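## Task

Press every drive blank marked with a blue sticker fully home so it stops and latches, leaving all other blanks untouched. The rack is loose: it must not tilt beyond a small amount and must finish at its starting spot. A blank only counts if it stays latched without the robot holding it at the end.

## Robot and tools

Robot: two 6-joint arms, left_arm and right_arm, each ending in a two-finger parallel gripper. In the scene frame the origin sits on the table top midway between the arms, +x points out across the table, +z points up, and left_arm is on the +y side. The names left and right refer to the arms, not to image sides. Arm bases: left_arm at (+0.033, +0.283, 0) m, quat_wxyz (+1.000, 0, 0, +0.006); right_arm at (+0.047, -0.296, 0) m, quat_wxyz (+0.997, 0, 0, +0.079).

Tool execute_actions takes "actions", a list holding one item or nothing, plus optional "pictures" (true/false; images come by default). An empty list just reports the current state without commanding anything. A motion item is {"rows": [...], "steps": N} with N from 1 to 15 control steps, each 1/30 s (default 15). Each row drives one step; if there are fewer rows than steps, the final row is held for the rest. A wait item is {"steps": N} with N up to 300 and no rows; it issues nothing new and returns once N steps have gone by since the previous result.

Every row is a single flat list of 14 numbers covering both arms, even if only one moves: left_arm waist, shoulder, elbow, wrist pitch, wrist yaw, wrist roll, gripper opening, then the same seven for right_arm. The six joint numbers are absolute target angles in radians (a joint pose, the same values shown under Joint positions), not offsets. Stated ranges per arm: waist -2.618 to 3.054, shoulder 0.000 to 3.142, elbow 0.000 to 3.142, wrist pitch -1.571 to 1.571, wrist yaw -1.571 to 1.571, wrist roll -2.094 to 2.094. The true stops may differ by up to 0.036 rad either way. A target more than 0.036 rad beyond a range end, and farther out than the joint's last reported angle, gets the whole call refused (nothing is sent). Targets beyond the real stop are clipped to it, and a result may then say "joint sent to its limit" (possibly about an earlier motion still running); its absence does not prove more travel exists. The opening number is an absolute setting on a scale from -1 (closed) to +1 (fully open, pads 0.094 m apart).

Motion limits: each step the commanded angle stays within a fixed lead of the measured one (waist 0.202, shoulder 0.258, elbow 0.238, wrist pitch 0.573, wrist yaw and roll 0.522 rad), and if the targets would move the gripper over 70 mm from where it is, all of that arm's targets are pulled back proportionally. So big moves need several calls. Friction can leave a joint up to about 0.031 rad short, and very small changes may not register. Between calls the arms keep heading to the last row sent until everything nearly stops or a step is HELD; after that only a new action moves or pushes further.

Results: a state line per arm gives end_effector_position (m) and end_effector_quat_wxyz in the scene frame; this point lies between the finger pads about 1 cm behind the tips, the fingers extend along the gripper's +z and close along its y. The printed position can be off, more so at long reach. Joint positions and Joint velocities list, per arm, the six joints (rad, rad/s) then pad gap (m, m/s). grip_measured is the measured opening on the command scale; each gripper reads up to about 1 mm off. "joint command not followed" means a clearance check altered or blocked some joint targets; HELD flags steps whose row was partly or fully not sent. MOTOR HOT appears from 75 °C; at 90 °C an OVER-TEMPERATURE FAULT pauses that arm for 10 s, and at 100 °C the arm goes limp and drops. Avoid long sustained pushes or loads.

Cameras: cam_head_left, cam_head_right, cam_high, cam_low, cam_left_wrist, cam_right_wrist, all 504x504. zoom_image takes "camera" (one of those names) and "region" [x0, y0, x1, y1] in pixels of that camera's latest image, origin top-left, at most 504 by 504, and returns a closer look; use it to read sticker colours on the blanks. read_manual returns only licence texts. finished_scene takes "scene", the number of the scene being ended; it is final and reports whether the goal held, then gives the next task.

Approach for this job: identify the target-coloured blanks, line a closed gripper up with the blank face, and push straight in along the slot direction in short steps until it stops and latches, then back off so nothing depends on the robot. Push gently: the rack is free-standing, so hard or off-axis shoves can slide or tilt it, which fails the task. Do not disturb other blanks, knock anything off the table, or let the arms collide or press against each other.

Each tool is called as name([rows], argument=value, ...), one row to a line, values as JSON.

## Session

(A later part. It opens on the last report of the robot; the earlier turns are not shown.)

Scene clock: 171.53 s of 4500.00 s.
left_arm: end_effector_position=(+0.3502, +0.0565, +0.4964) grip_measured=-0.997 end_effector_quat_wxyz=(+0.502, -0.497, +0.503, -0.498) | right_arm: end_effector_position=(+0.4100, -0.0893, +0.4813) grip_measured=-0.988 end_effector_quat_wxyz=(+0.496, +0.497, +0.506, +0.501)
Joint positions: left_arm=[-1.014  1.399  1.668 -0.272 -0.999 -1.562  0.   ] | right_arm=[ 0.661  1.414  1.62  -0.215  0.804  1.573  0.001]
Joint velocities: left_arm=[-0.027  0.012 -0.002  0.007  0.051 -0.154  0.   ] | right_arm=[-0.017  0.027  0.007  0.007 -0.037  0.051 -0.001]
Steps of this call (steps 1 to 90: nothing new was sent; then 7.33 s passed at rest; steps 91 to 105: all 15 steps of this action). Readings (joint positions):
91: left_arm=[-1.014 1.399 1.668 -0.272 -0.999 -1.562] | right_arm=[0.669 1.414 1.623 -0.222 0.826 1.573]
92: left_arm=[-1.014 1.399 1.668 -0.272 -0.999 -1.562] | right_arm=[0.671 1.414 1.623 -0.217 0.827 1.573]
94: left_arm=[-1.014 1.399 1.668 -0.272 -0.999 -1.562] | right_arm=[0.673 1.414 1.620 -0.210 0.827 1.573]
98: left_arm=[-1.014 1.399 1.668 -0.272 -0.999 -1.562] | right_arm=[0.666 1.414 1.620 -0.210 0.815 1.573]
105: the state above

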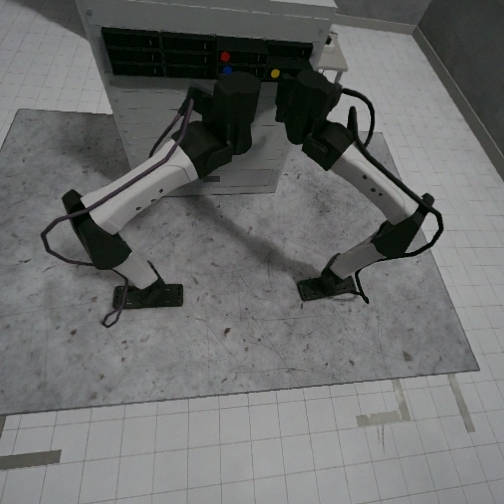

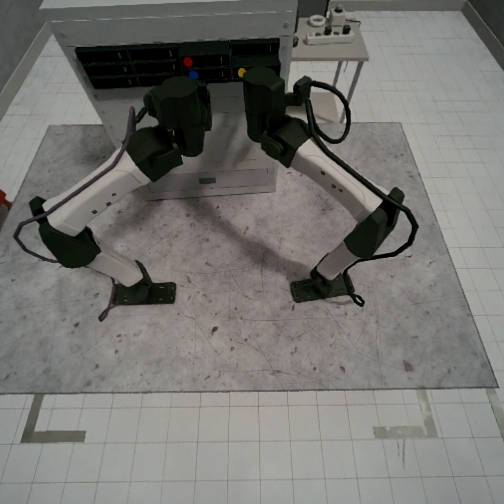

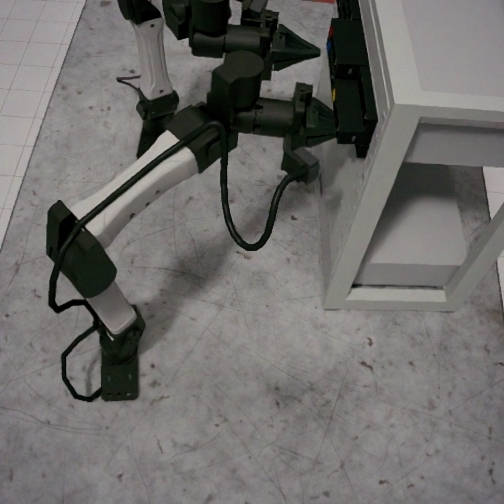

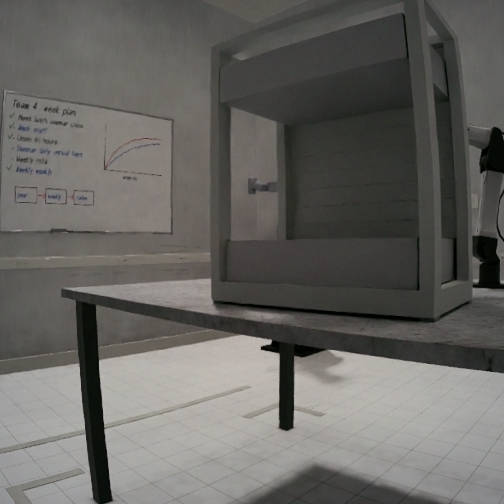

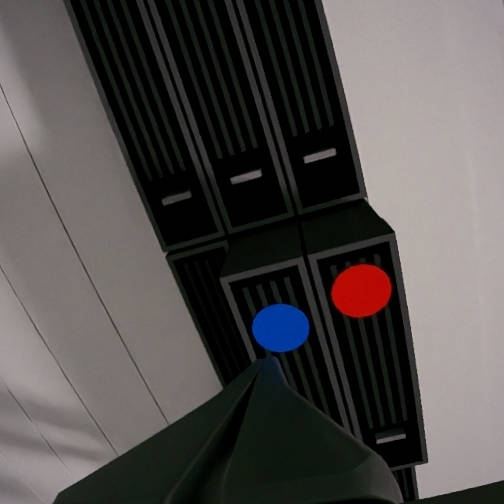

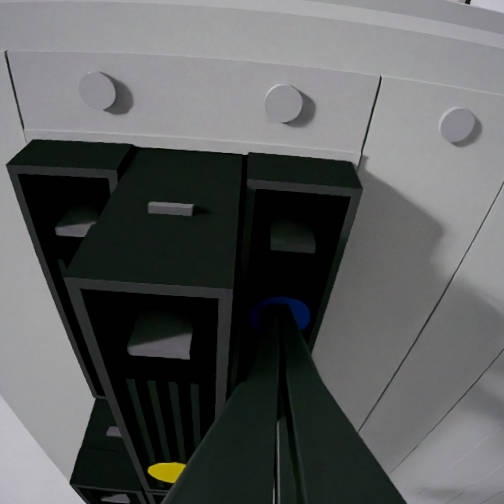

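execute_actions([
  {"rows":[[-1.02,1.41,1.69,-0.278,-1.01,-1.57,-1,0.70,1.39,1.59,-0.2,0.86,1.57,-1],[-1.04,1.43,1.71,-0.279,-1.02,-1.57,-1,0.74,1.35,1.56,-0.21,0.9,1.57,-1],[-1.05,1.442,1.721,-0.279,-1.024,-1.57,-1,0.77,1.3,1.53,-0.215,0.93,1.57,-1],[-1.05,1.442,1.721,-0.279,-1.03,-1.57,-1,0.8,1.25,1.49,-0.225,0.96,1.57,-1],[-1.04,1.442,1.721,-0.279,-1.03,-1.57,-1,0.82,1.2,1.46,-0.23,0.98,1.57,-1]],"steps":15},
])

Scene clock: 182.47 s of 4500.00 s.
left_arm: end_effector_position=(+0.3468, +0.0520, +0.5044) grip_measured=-0.997 end_effector_quat_wxyz=(+0.501, -0.499, +0.496, -0.503) | right_arm: end_effector_position=(+0.3399, -0.1148, +0.4938) grip_measured=-0.988 end_effector_quat_wxyz=(+0.493, +0.500, +0.485, +0.522)
Joint positions: left_arm=[-1.034  1.417  1.706 -0.272 -1.022 -1.562  0.   ] | right_arm=[ 0.818  1.198  1.479 -0.229  0.962  1.573  0.001]
Joint velocities: left_arm=[ 0.007  0.002 -0.007 -0.022 -0.051  0.007 -0.   ] | right_arm=[-0.007 -0.007 -0.027 -0.022 -0.022  0.007  0.001]
Steps of this call (steps 1 to 15: the robot went on to your last target; steps 16 to 90: nothing new was sent; then 7.43 s passed at rest; steps 91 to 105: all 15 steps of this action). Readings (joint positions):
91: left_arm=[-1.014 1.399 1.668 -0.272 -1.000 -1.562] | right_arm=[0.669 1.409 1.619 -0.216 0.812 1.573]
92: left_arm=[-1.016 1.400 1.673 -0.274 -1.003 -1.562] | right_arm=[0.683 1.404 1.612 -0.212 0.826 1.573]
94: left_arm=[-1.028 1.410 1.694 -0.274 -1.010 -1.562] | right_arm=[0.735 1.364 1.562 -0.212 0.862 1.573]
98: left_arm=[-1.034 1.416 1.706 -0.272 -1.016 -1.562] | right_arm=[0.818 1.241 1.479 -0.237 0.919 1.573]
105: the state above

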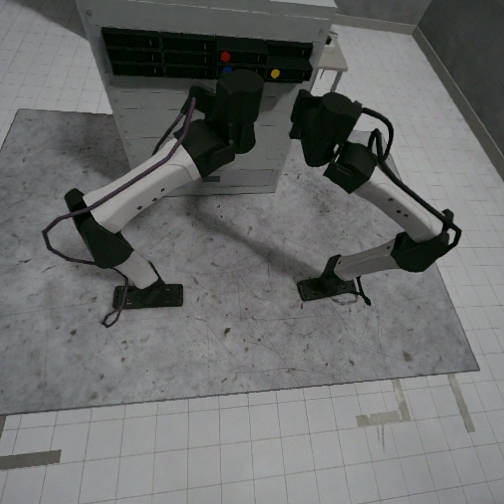

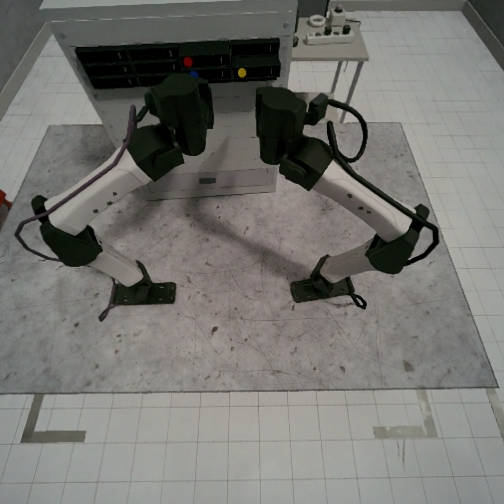

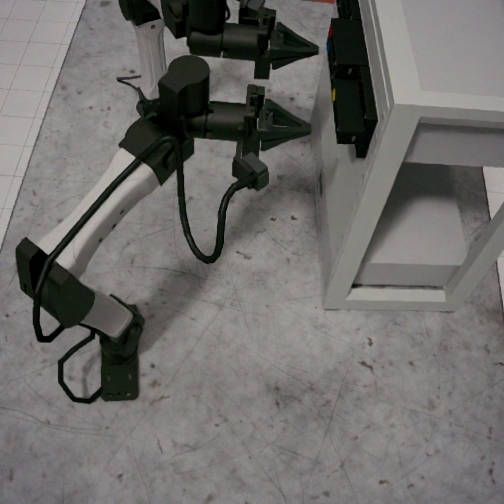

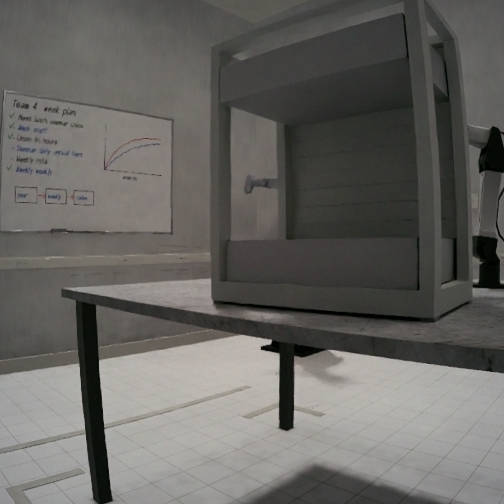

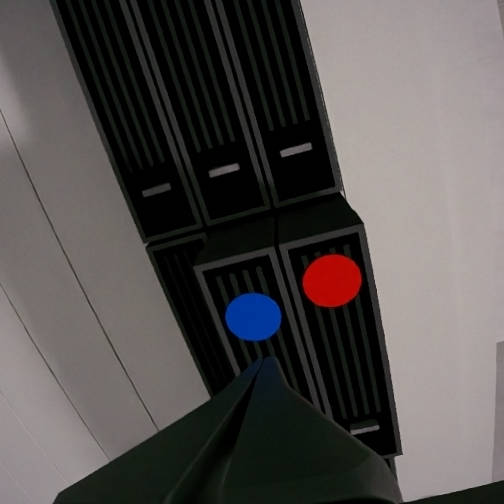

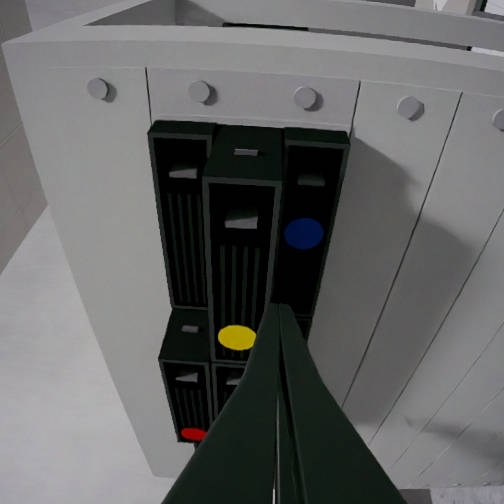

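execute_actions([
  {"rows":[[-1.036,1.42,1.66,-0.26,-1.024,-1.57,-1,0.82,1.2,1.46,-0.23,0.98,1.57,-1],[-1.036,1.42,1.66,-0.26,-1.024,-1.57,-1,0.82,1.2,1.46,-0.23,0.98,1.57,-1],[-1.036,1.42,1.66,-0.26,-1.024,-1.57,-1,0.82,1.2,1.46,-0.23,0.98,1.57,-1],[-1.036,1.42,1.67,-0.26,-1.024,-1.57,-1,0.82,1.2,1.46,-0.23,0.98,1.57,-1],[-1.02,1.435,1.69,-0.26,-1.01,-1.57,-1,0.82,1.2,1.46,-0.23,0.98,1.57,-1],[-1.005,1.45,1.705,-0.258,-0.995,-1.57,-1,0.82,1.2,1.46,-0.23,0.98,1.57,-1],[-0.99,1.46,1.72,-0.257,-0.98,-1.57,-1,0.82,1.2,1.46,-0.23,0.98,1.57,-1],[-0.977,1.473,1.729,-0.256,-0.965,-1.57,-1,0.82,1.2,1.46,-0.23,0.98,1.57,-1],[-0.96,1.49,1.745,-0.256,-0.95,-1.57,-1,0.82,1.2,1.46,-0.23,0.98,1.57,-1],[-0.945,1.505,1.76,-0.255,-0.93,-1.57,-1,0.82,1.2,1.46,-0.23,0.98,1.57,-1],[-0.925,1.52,1.775,-0.255,-0.915,-1.57,-1,0.82,1.2,1.46,-0.23,0.98,1.57,-1]],"steps":15},
])

Scene clock: 194.30 s of 4500.00 s.
left_arm: end_effector_position=(+0.3796, +0.0543, +0.5045) grip_measured=-0.997 end_effector_quat_wxyz=(+0.507, -0.505, +0.488, -0.499) | right_arm: end_effector_position=(+0.3399, -0.1161, +0.4937) grip_measured=-0.988 end_effector_quat_wxyz=(+0.494, +0.502, +0.483, +0.520)
Joint positions: left_arm=[-0.941  1.486  1.761 -0.253 -0.953 -1.563  0.   ] | right_arm=[ 0.818  1.198  1.479 -0.229  0.97   1.573  0.001]
Joint velocities: left_arm=[ 0.017  0.027  0.022 -0.022  0.095  0.037  0.   ] | right_arm=[ 0.002 -0.002  0.022 -0.051  0.022 -0.007  0.   ]
Steps of this call (steps 1 to 15: the robot went on to your last target; steps 16 to 90: nothing new was sent; then 8.33 s passed at rest; steps 91 to 105: all 15 steps of this action). Readings (joint positions):
91: left_arm=[-1.034 1.417 1.702 -0.268 -1.023 -1.562] | right_arm=[0.818 1.198 1.479 -0.229 0.970 1.573]
92: left_arm=[-1.034 1.417 1.698 -0.264 -1.023 -1.562] | right_arm=[0.818 1.198 1.479 -0.229 0.970 1.573]
94: left_arm=[-1.034 1.417 1.689 -0.263 -1.023 -1.562] | right_arm=[0.818 1.198 1.479 -0.229 0.970 1.573]
98: left_arm=[-1.014 1.426 1.700 -0.260 -1.005 -1.562] | right_arm=[0.818 1.198 1.479 -0.229 0.970 1.573]
105: the state above

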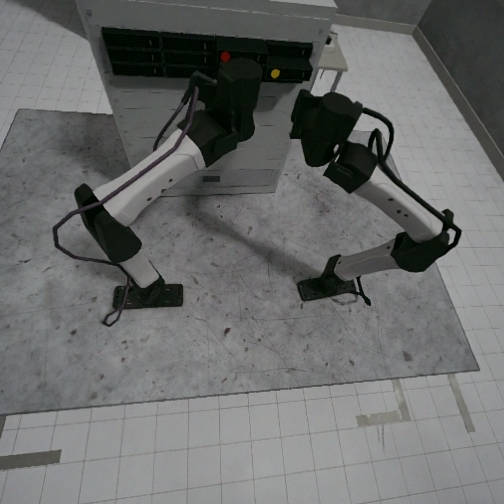

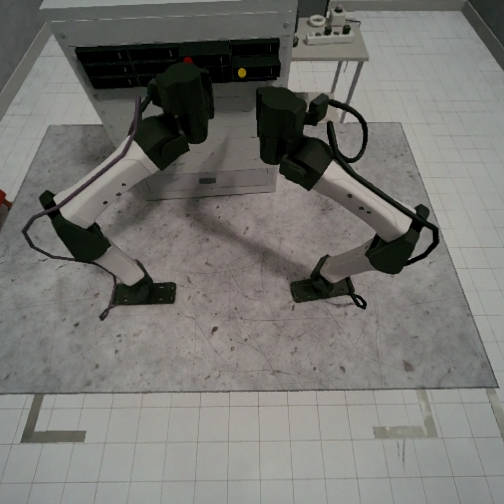

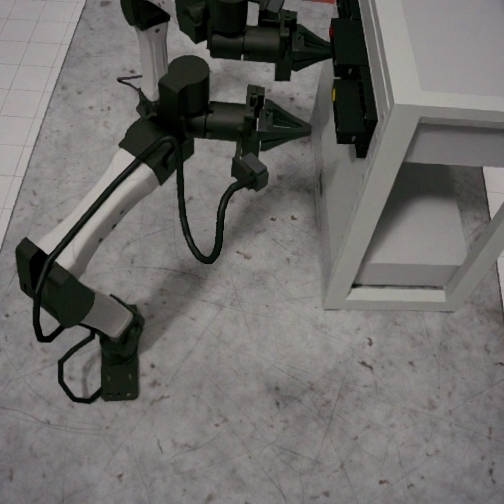

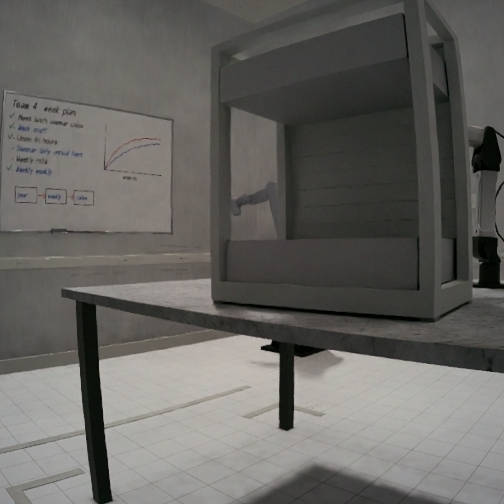

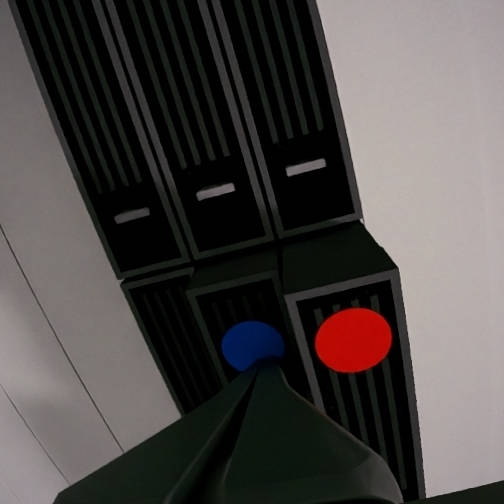

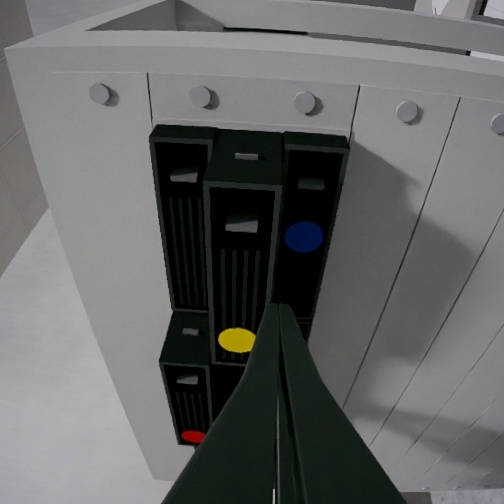

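execute_actions([
  {"rows":[[-0.98,1.47,1.69,-0.225,-0.965,-1.57,-1,0.82,1.2,1.46,-0.23,0.98,1.57,-1],[-0.98,1.47,1.69,-0.225,-0.965,-1.57,-1,0.82,1.2,1.46,-0.23,0.98,1.57,-1],[-0.98,1.47,1.69,-0.225,-0.965,-1.57,-1,0.82,1.2,1.46,-0.23,0.98,1.57,-1],[-0.97,1.48,1.7,-0.225,-0.955,-1.57,-1,0.82,1.2,1.46,-0.23,0.98,1.57,-1],[-0.96,1.49,1.71,-0.225,-0.945,-1.57,-1,0.82,1.2,1.46,-0.23,0.98,1.57,-1],[-0.95,1.505,1.72,-0.225,-0.935,-1.57,-1,0.82,1.2,1.46,-0.23,0.98,1.57,-1],[-0.94,1.515,1.73,-0.225,-0.925,-1.57,-1,0.82,1.2,1.46,-0.23,0.98,1.57,-1],[-0.93,1.525,1.74,-0.225,-0.915,-1.57,-1,0.82,1.2,1.46,-0.23,0.98,1.57,-1],[-0.92,1.535,1.75,-0.225,-0.905,-1.57,-1,0.82,1.2,1.46,-0.23,0.98,1.57,-1],[-0.91,1.545,1.76,-0.225,-0.895,-1.57,-1,0.82,1.2,1.46,-0.23,0.98,1.57,-1],[-0.9,1.555,1.77,-0.225,-0.885,-1.57,-1,0.82,1.2,1.46,-0.23,0.98,1.57,-1]],"steps":15},
])

Scene clock: 202.17 s of 4500.00 s.
left_arm: end_effector_position=(+0.3922, +0.0455, +0.4956) grip_measured=-0.997 end_effector_quat_wxyz=(+0.503, -0.501, +0.495, -0.500) | right_arm: end_effector_position=(+0.3399, -0.1162, +0.4936) grip_measured=-0.988 end_effector_quat_wxyz=(+0.495, +0.502, +0.483, +0.520)
Joint positions: left_arm=[-0.92   1.517  1.755 -0.226 -0.915 -1.563  0.   ] | right_arm=[ 0.818  1.198  1.479 -0.229  0.97   1.573  0.001]
Joint velocities: left_arm=[ 0.012  0.002 -0.012  0.066  0.022  0.066 -0.001] | right_arm=[ 0.002 -0.012 -0.012 -0.022  0.051 -0.066  0.   ]
Steps of this call (steps 1 to 30: the robot went on to your last target; steps 31 to 90: nothing new was sent; then 4.37 s passed at rest; steps 91 to 105: all 15 steps of this action). Readings (joint positions):
91: left_arm=[-0.945 1.484 1.753 -0.244 -0.934 -1.563] | right_arm=[0.818 1.198 1.479 -0.229 0.970 1.573]
92: left_arm=[-0.952 1.480 1.740 -0.237 -0.940 -1.563] | right_arm=[0.818 1.198 1.479 -0.229 0.970 1.573]
94: left_arm=[-0.965 1.478 1.724 -0.234 -0.945 -1.563] | right_arm=[0.818 1.198 1.479 -0.229 0.970 1.573]
98: left_arm=[-0.957 1.482 1.722 -0.229 -0.939 -1.563] | right_arm=[0.818 1.198 1.479 -0.229 0.970 1.573]
105: the state above

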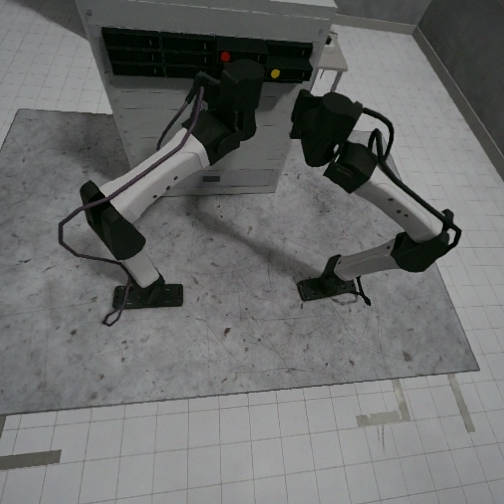

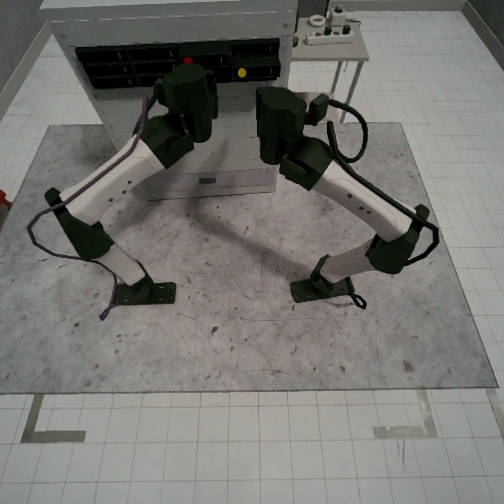

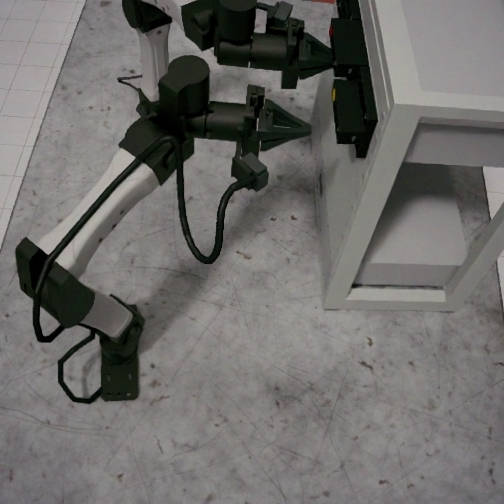

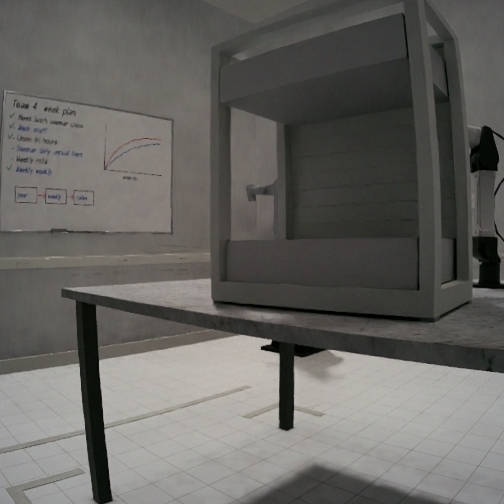

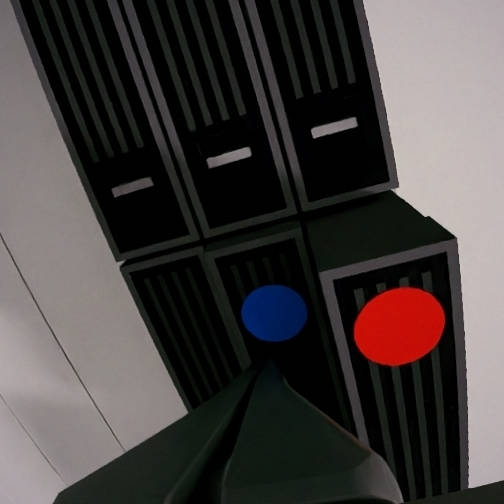

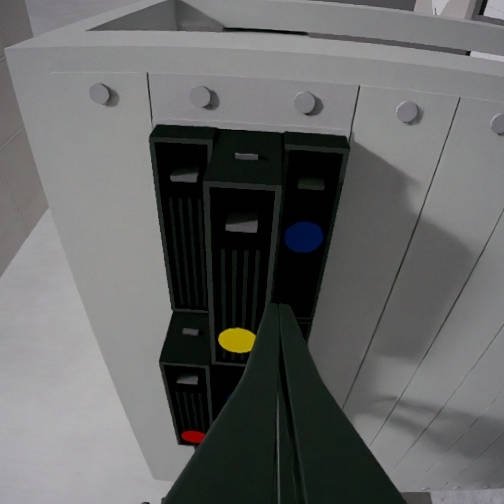

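Nearly in. Press a bit further.

execute_actions([
  {"rows":[[-0.9,1.555,1.77,-0.225,-0.885,-1.57,-1,0.82,1.2,1.46,-0.23,0.98,1.57,-1],[-0.89,1.565,1.778,-0.222,-0.875,-1.57,-1,0.82,1.2,1.46,-0.23,0.98,1.57,-1],[-0.88,1.575,1.786,-0.22,-0.865,-1.57,-1,0.82,1.2,1.46,-0.23,0.98,1.57,-1],[-0.87,1.585,1.794,-0.218,-0.855,-1.57,-1,0.82,1.2,1.46,-0.23,0.98,1.57,-1],[-0.86,1.595,1.802,-0.215,-0.845,-1.57,-1,0.82,1.2,1.46,-0.23,0.98,1.57,-1],[-0.85,1.605,1.81,-0.213,-0.835,-1.57,-1,0.82,1.2,1.46,-0.23,0.98,1.57,-1],[-0.84,1.615,1.818,-0.21,-0.825,-1.57,-1,0.82,1.2,1.46,-0.23,0.98,1.57,-1]],"steps":15},
])

Scene clock: 207.33 s of 4500.00 s.
left_arm: end_effector_position=(+0.4003, +0.0433, +0.4984) grip_measured=-0.997 end_effector_quat_wxyz=(+0.499, -0.495, +0.506, -0.501) | right_arm: end_effector_position=(+0.3399, -0.1162, +0.4936) grip_measured=-0.988 end_effector_quat_wxyz=(+0.495, +0.502, +0.483, +0.520)
Joint positions: left_arm=[-0.896  1.542  1.803 -0.263 -0.87  -1.564  0.   ] | right_arm=[ 0.818  1.198  1.479 -0.229  0.97   1.573  0.001]
Joint velocities: left_arm=[-0.007  0.002 -0.002 -0.007 -0.037 -0.022 -0.   ] | right_arm=[-0.017  0.012 -0.017 -0.095 -0.095 -0.11  -0.   ]
Steps of this call (steps 1 to 15: the robot went on to your last target; steps 16 to 90: nothing new was sent; then 1.67 s passed at rest; steps 91 to 105: all 15 steps of this action). Readings (joint positions):
91: left_arm=[-0.920 1.517 1.755 -0.226 -0.910 -1.563] | right_arm=[0.818 1.198 1.479 -0.229 0.970 1.573]
92: left_arm=[-0.919 1.517 1.757 -0.226 -0.909 -1.563] | right_arm=[0.818 1.198 1.479 -0.229 0.970 1.573]
94: left_arm=[-0.910 1.526 1.768 -0.227 -0.898 -1.563] | right_arm=[0.818 1.198 1.479 -0.229 0.970 1.573]
98: left_arm=[-0.899 1.542 1.795 -0.245 -0.880 -1.563] | right_arm=[0.818 1.198 1.479 -0.229 0.970 1.573]
105: the state above

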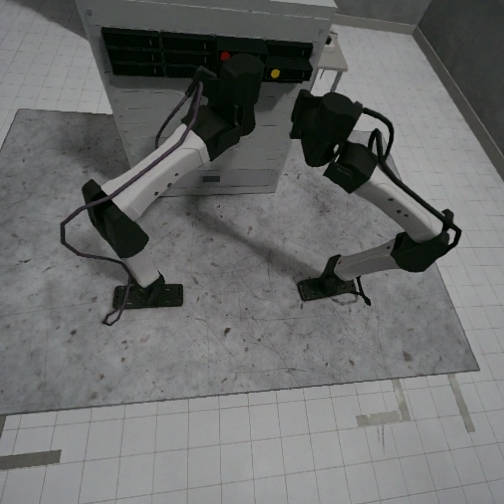

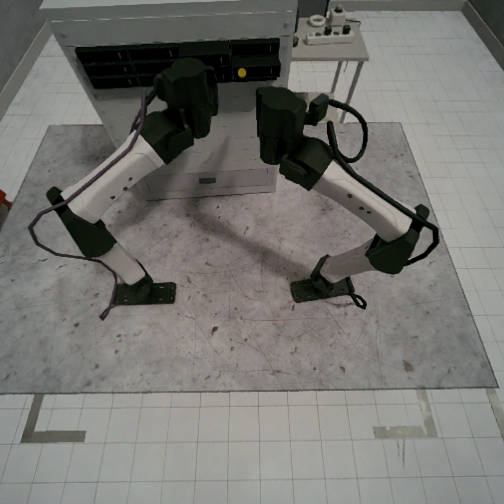

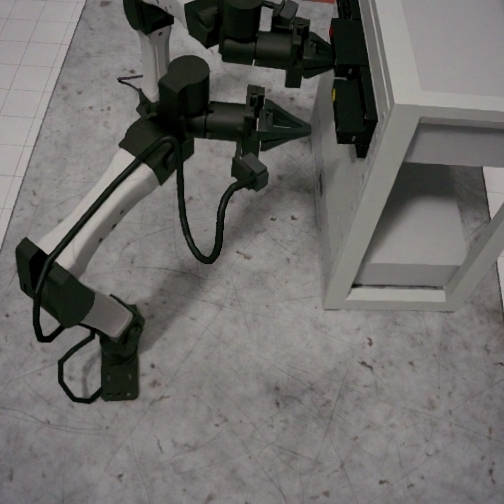

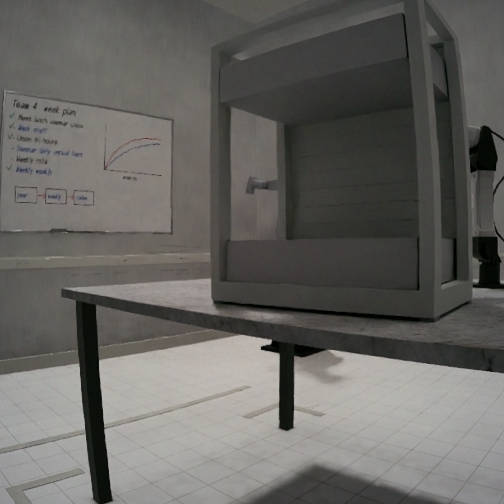

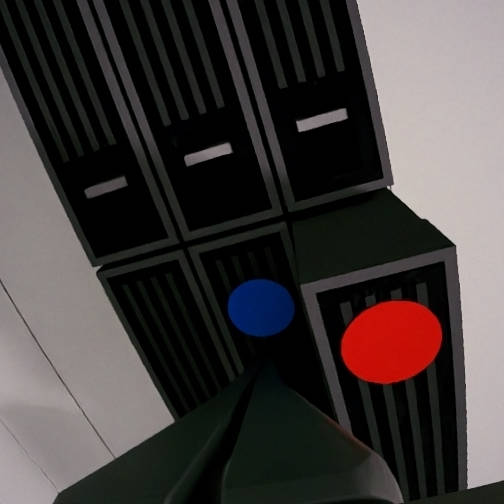

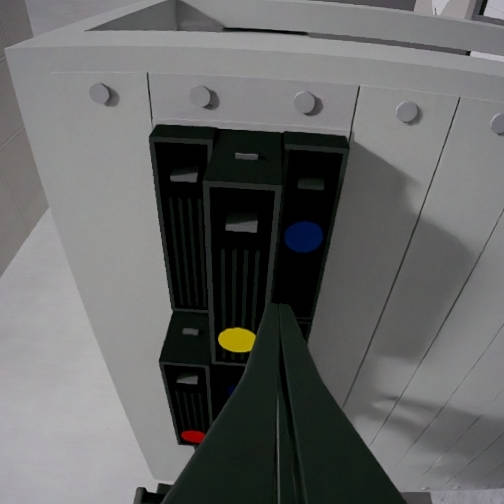

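execute_actions([
  {"rows":[[-0.92,1.52,1.76,-0.235,-0.905,-1.57,-1,0.82,1.2,1.46,-0.23,0.98,1.57,-1],[-0.95,1.49,1.73,-0.24,-0.94,-1.57,-1,0.82,1.2,1.46,-0.23,0.98,1.57,-1],[-0.99,1.45,1.69,-0.24,-0.98,-1.57,-1,0.82,1.2,1.46,-0.23,0.98,1.57,-1],[-1.03,1.41,1.66,-0.25,-1.02,-1.57,-1,0.82,1.2,1.46,-0.23,0.98,1.57,-1],[-1.07,1.37,1.63,-0.26,-1.06,-1.57,-1,0.82,1.2,1.46,-0.23,0.98,1.57,-1]],"steps":15},
])

zoom_image(camera="cam_high", region=[300, 0, 420, 170])

zoom_image(camera="cam_right_wrist", region=[120, 100, 400, 480])

Scene clock: 214.70 s of 4500.00 s.
left_arm: end_effector_position=(+0.3329, +0.0548, +0.5033) grip_measured=-0.997 end_effector_quat_wxyz=(+0.495, -0.498, +0.494, -0.513) | right_arm: end_effector_position=(+0.3399, -0.1162, +0.4936) grip_measured=-0.988 end_effector_quat_wxyz=(+0.495, +0.502, +0.483, +0.520)
Joint positions: left_arm=[-1.069  1.369  1.652 -0.251 -1.042 -1.564  0.   ] | right_arm=[ 0.818  1.198  1.479 -0.229  0.97   1.573  0.001]
Joint velocities: left_arm=[-0.007 -0.002 -0.012 -0.037 -0.066 -0.066  0.   ] | right_arm=[-0.007  0.002 -0.002  0.066 -0.051 -0.022 -0.001]
Steps of this call (steps 1 to 15: the robot went on to your last target; steps 16 to 90: nothing new was sent; then 3.87 s passed at rest; steps 91 to 105: all 15 steps of this action). Readings (joint positions):
91: left_arm=[-0.902 1.537 1.800 -0.263 -0.874 -1.564] | right_arm=[0.818 1.198 1.479 -0.229 0.970 1.573]
92: left_arm=[-0.909 1.530 1.787 -0.254 -0.884 -1.564] | right_arm=[0.818 1.198 1.479 -0.229 0.970 1.573]
94: left_arm=[-0.951 1.494 1.731 -0.246 -0.922 -1.564] | right_arm=[0.818 1.198 1.479 -0.229 0.970 1.573]
98: left_arm=[-1.065 1.403 1.652 -0.260 -0.994 -1.564] | right_arm=[0.818 1.198 1.479 -0.229 0.970 1.573]
105: the state above

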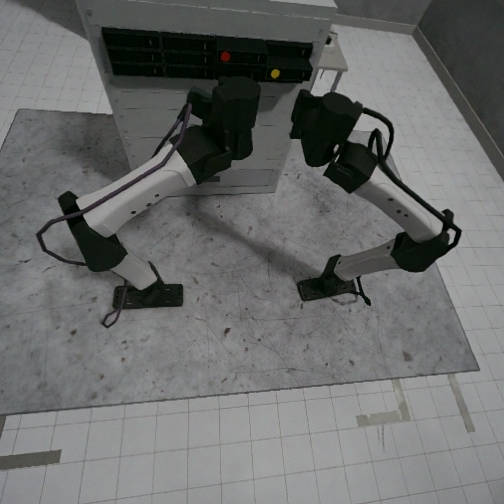

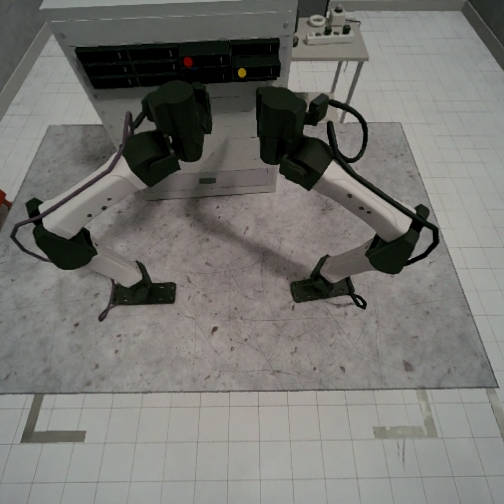

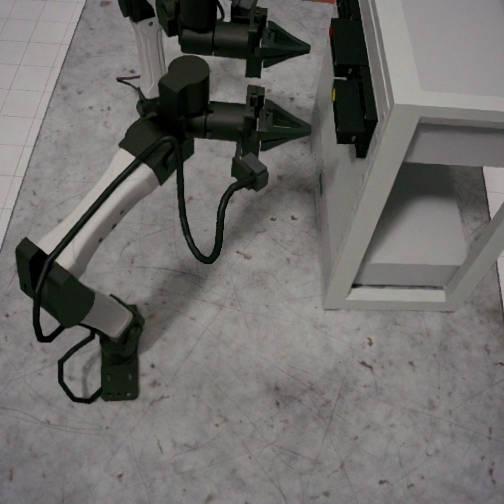

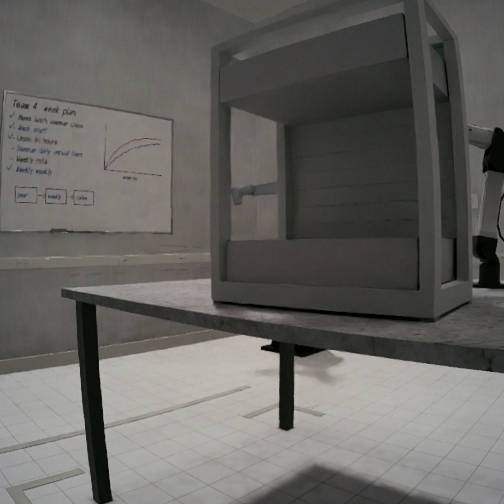

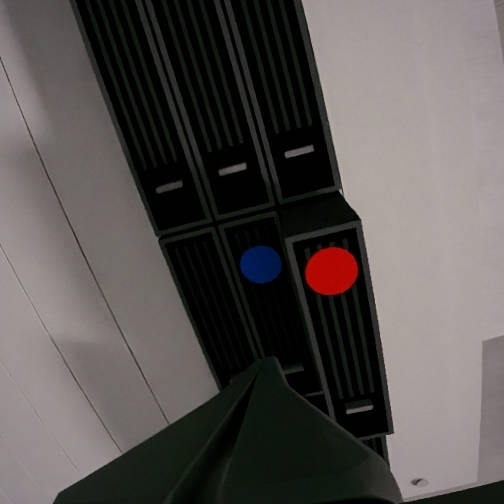

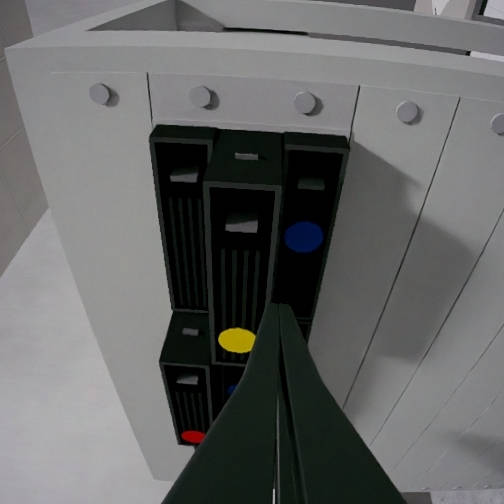

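Region (300, 0, 420, 170) of cam_high's 504x504 image, scaled by 2.965, with more detail than that image has; it fills the left 356 columns of this view, and the rest is white.

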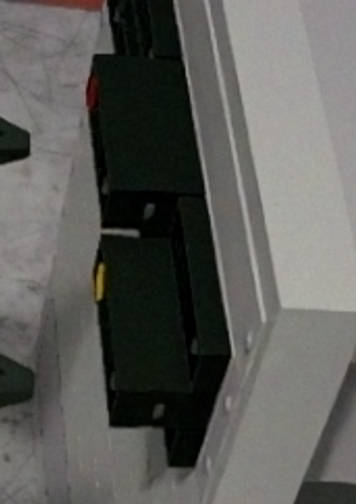

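Region (120, 100, 400, 480) of cam_right_wrist's 504x504 image, scaled by 1.326, with more detail than that image has; it fills the left 371 columns of this view, and the rest is white.

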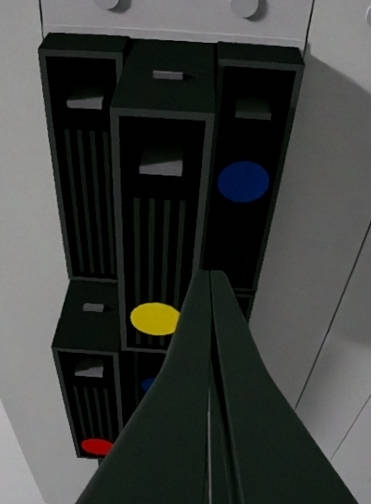

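finished_scene(scene=1)

The scene is finished: the task was done.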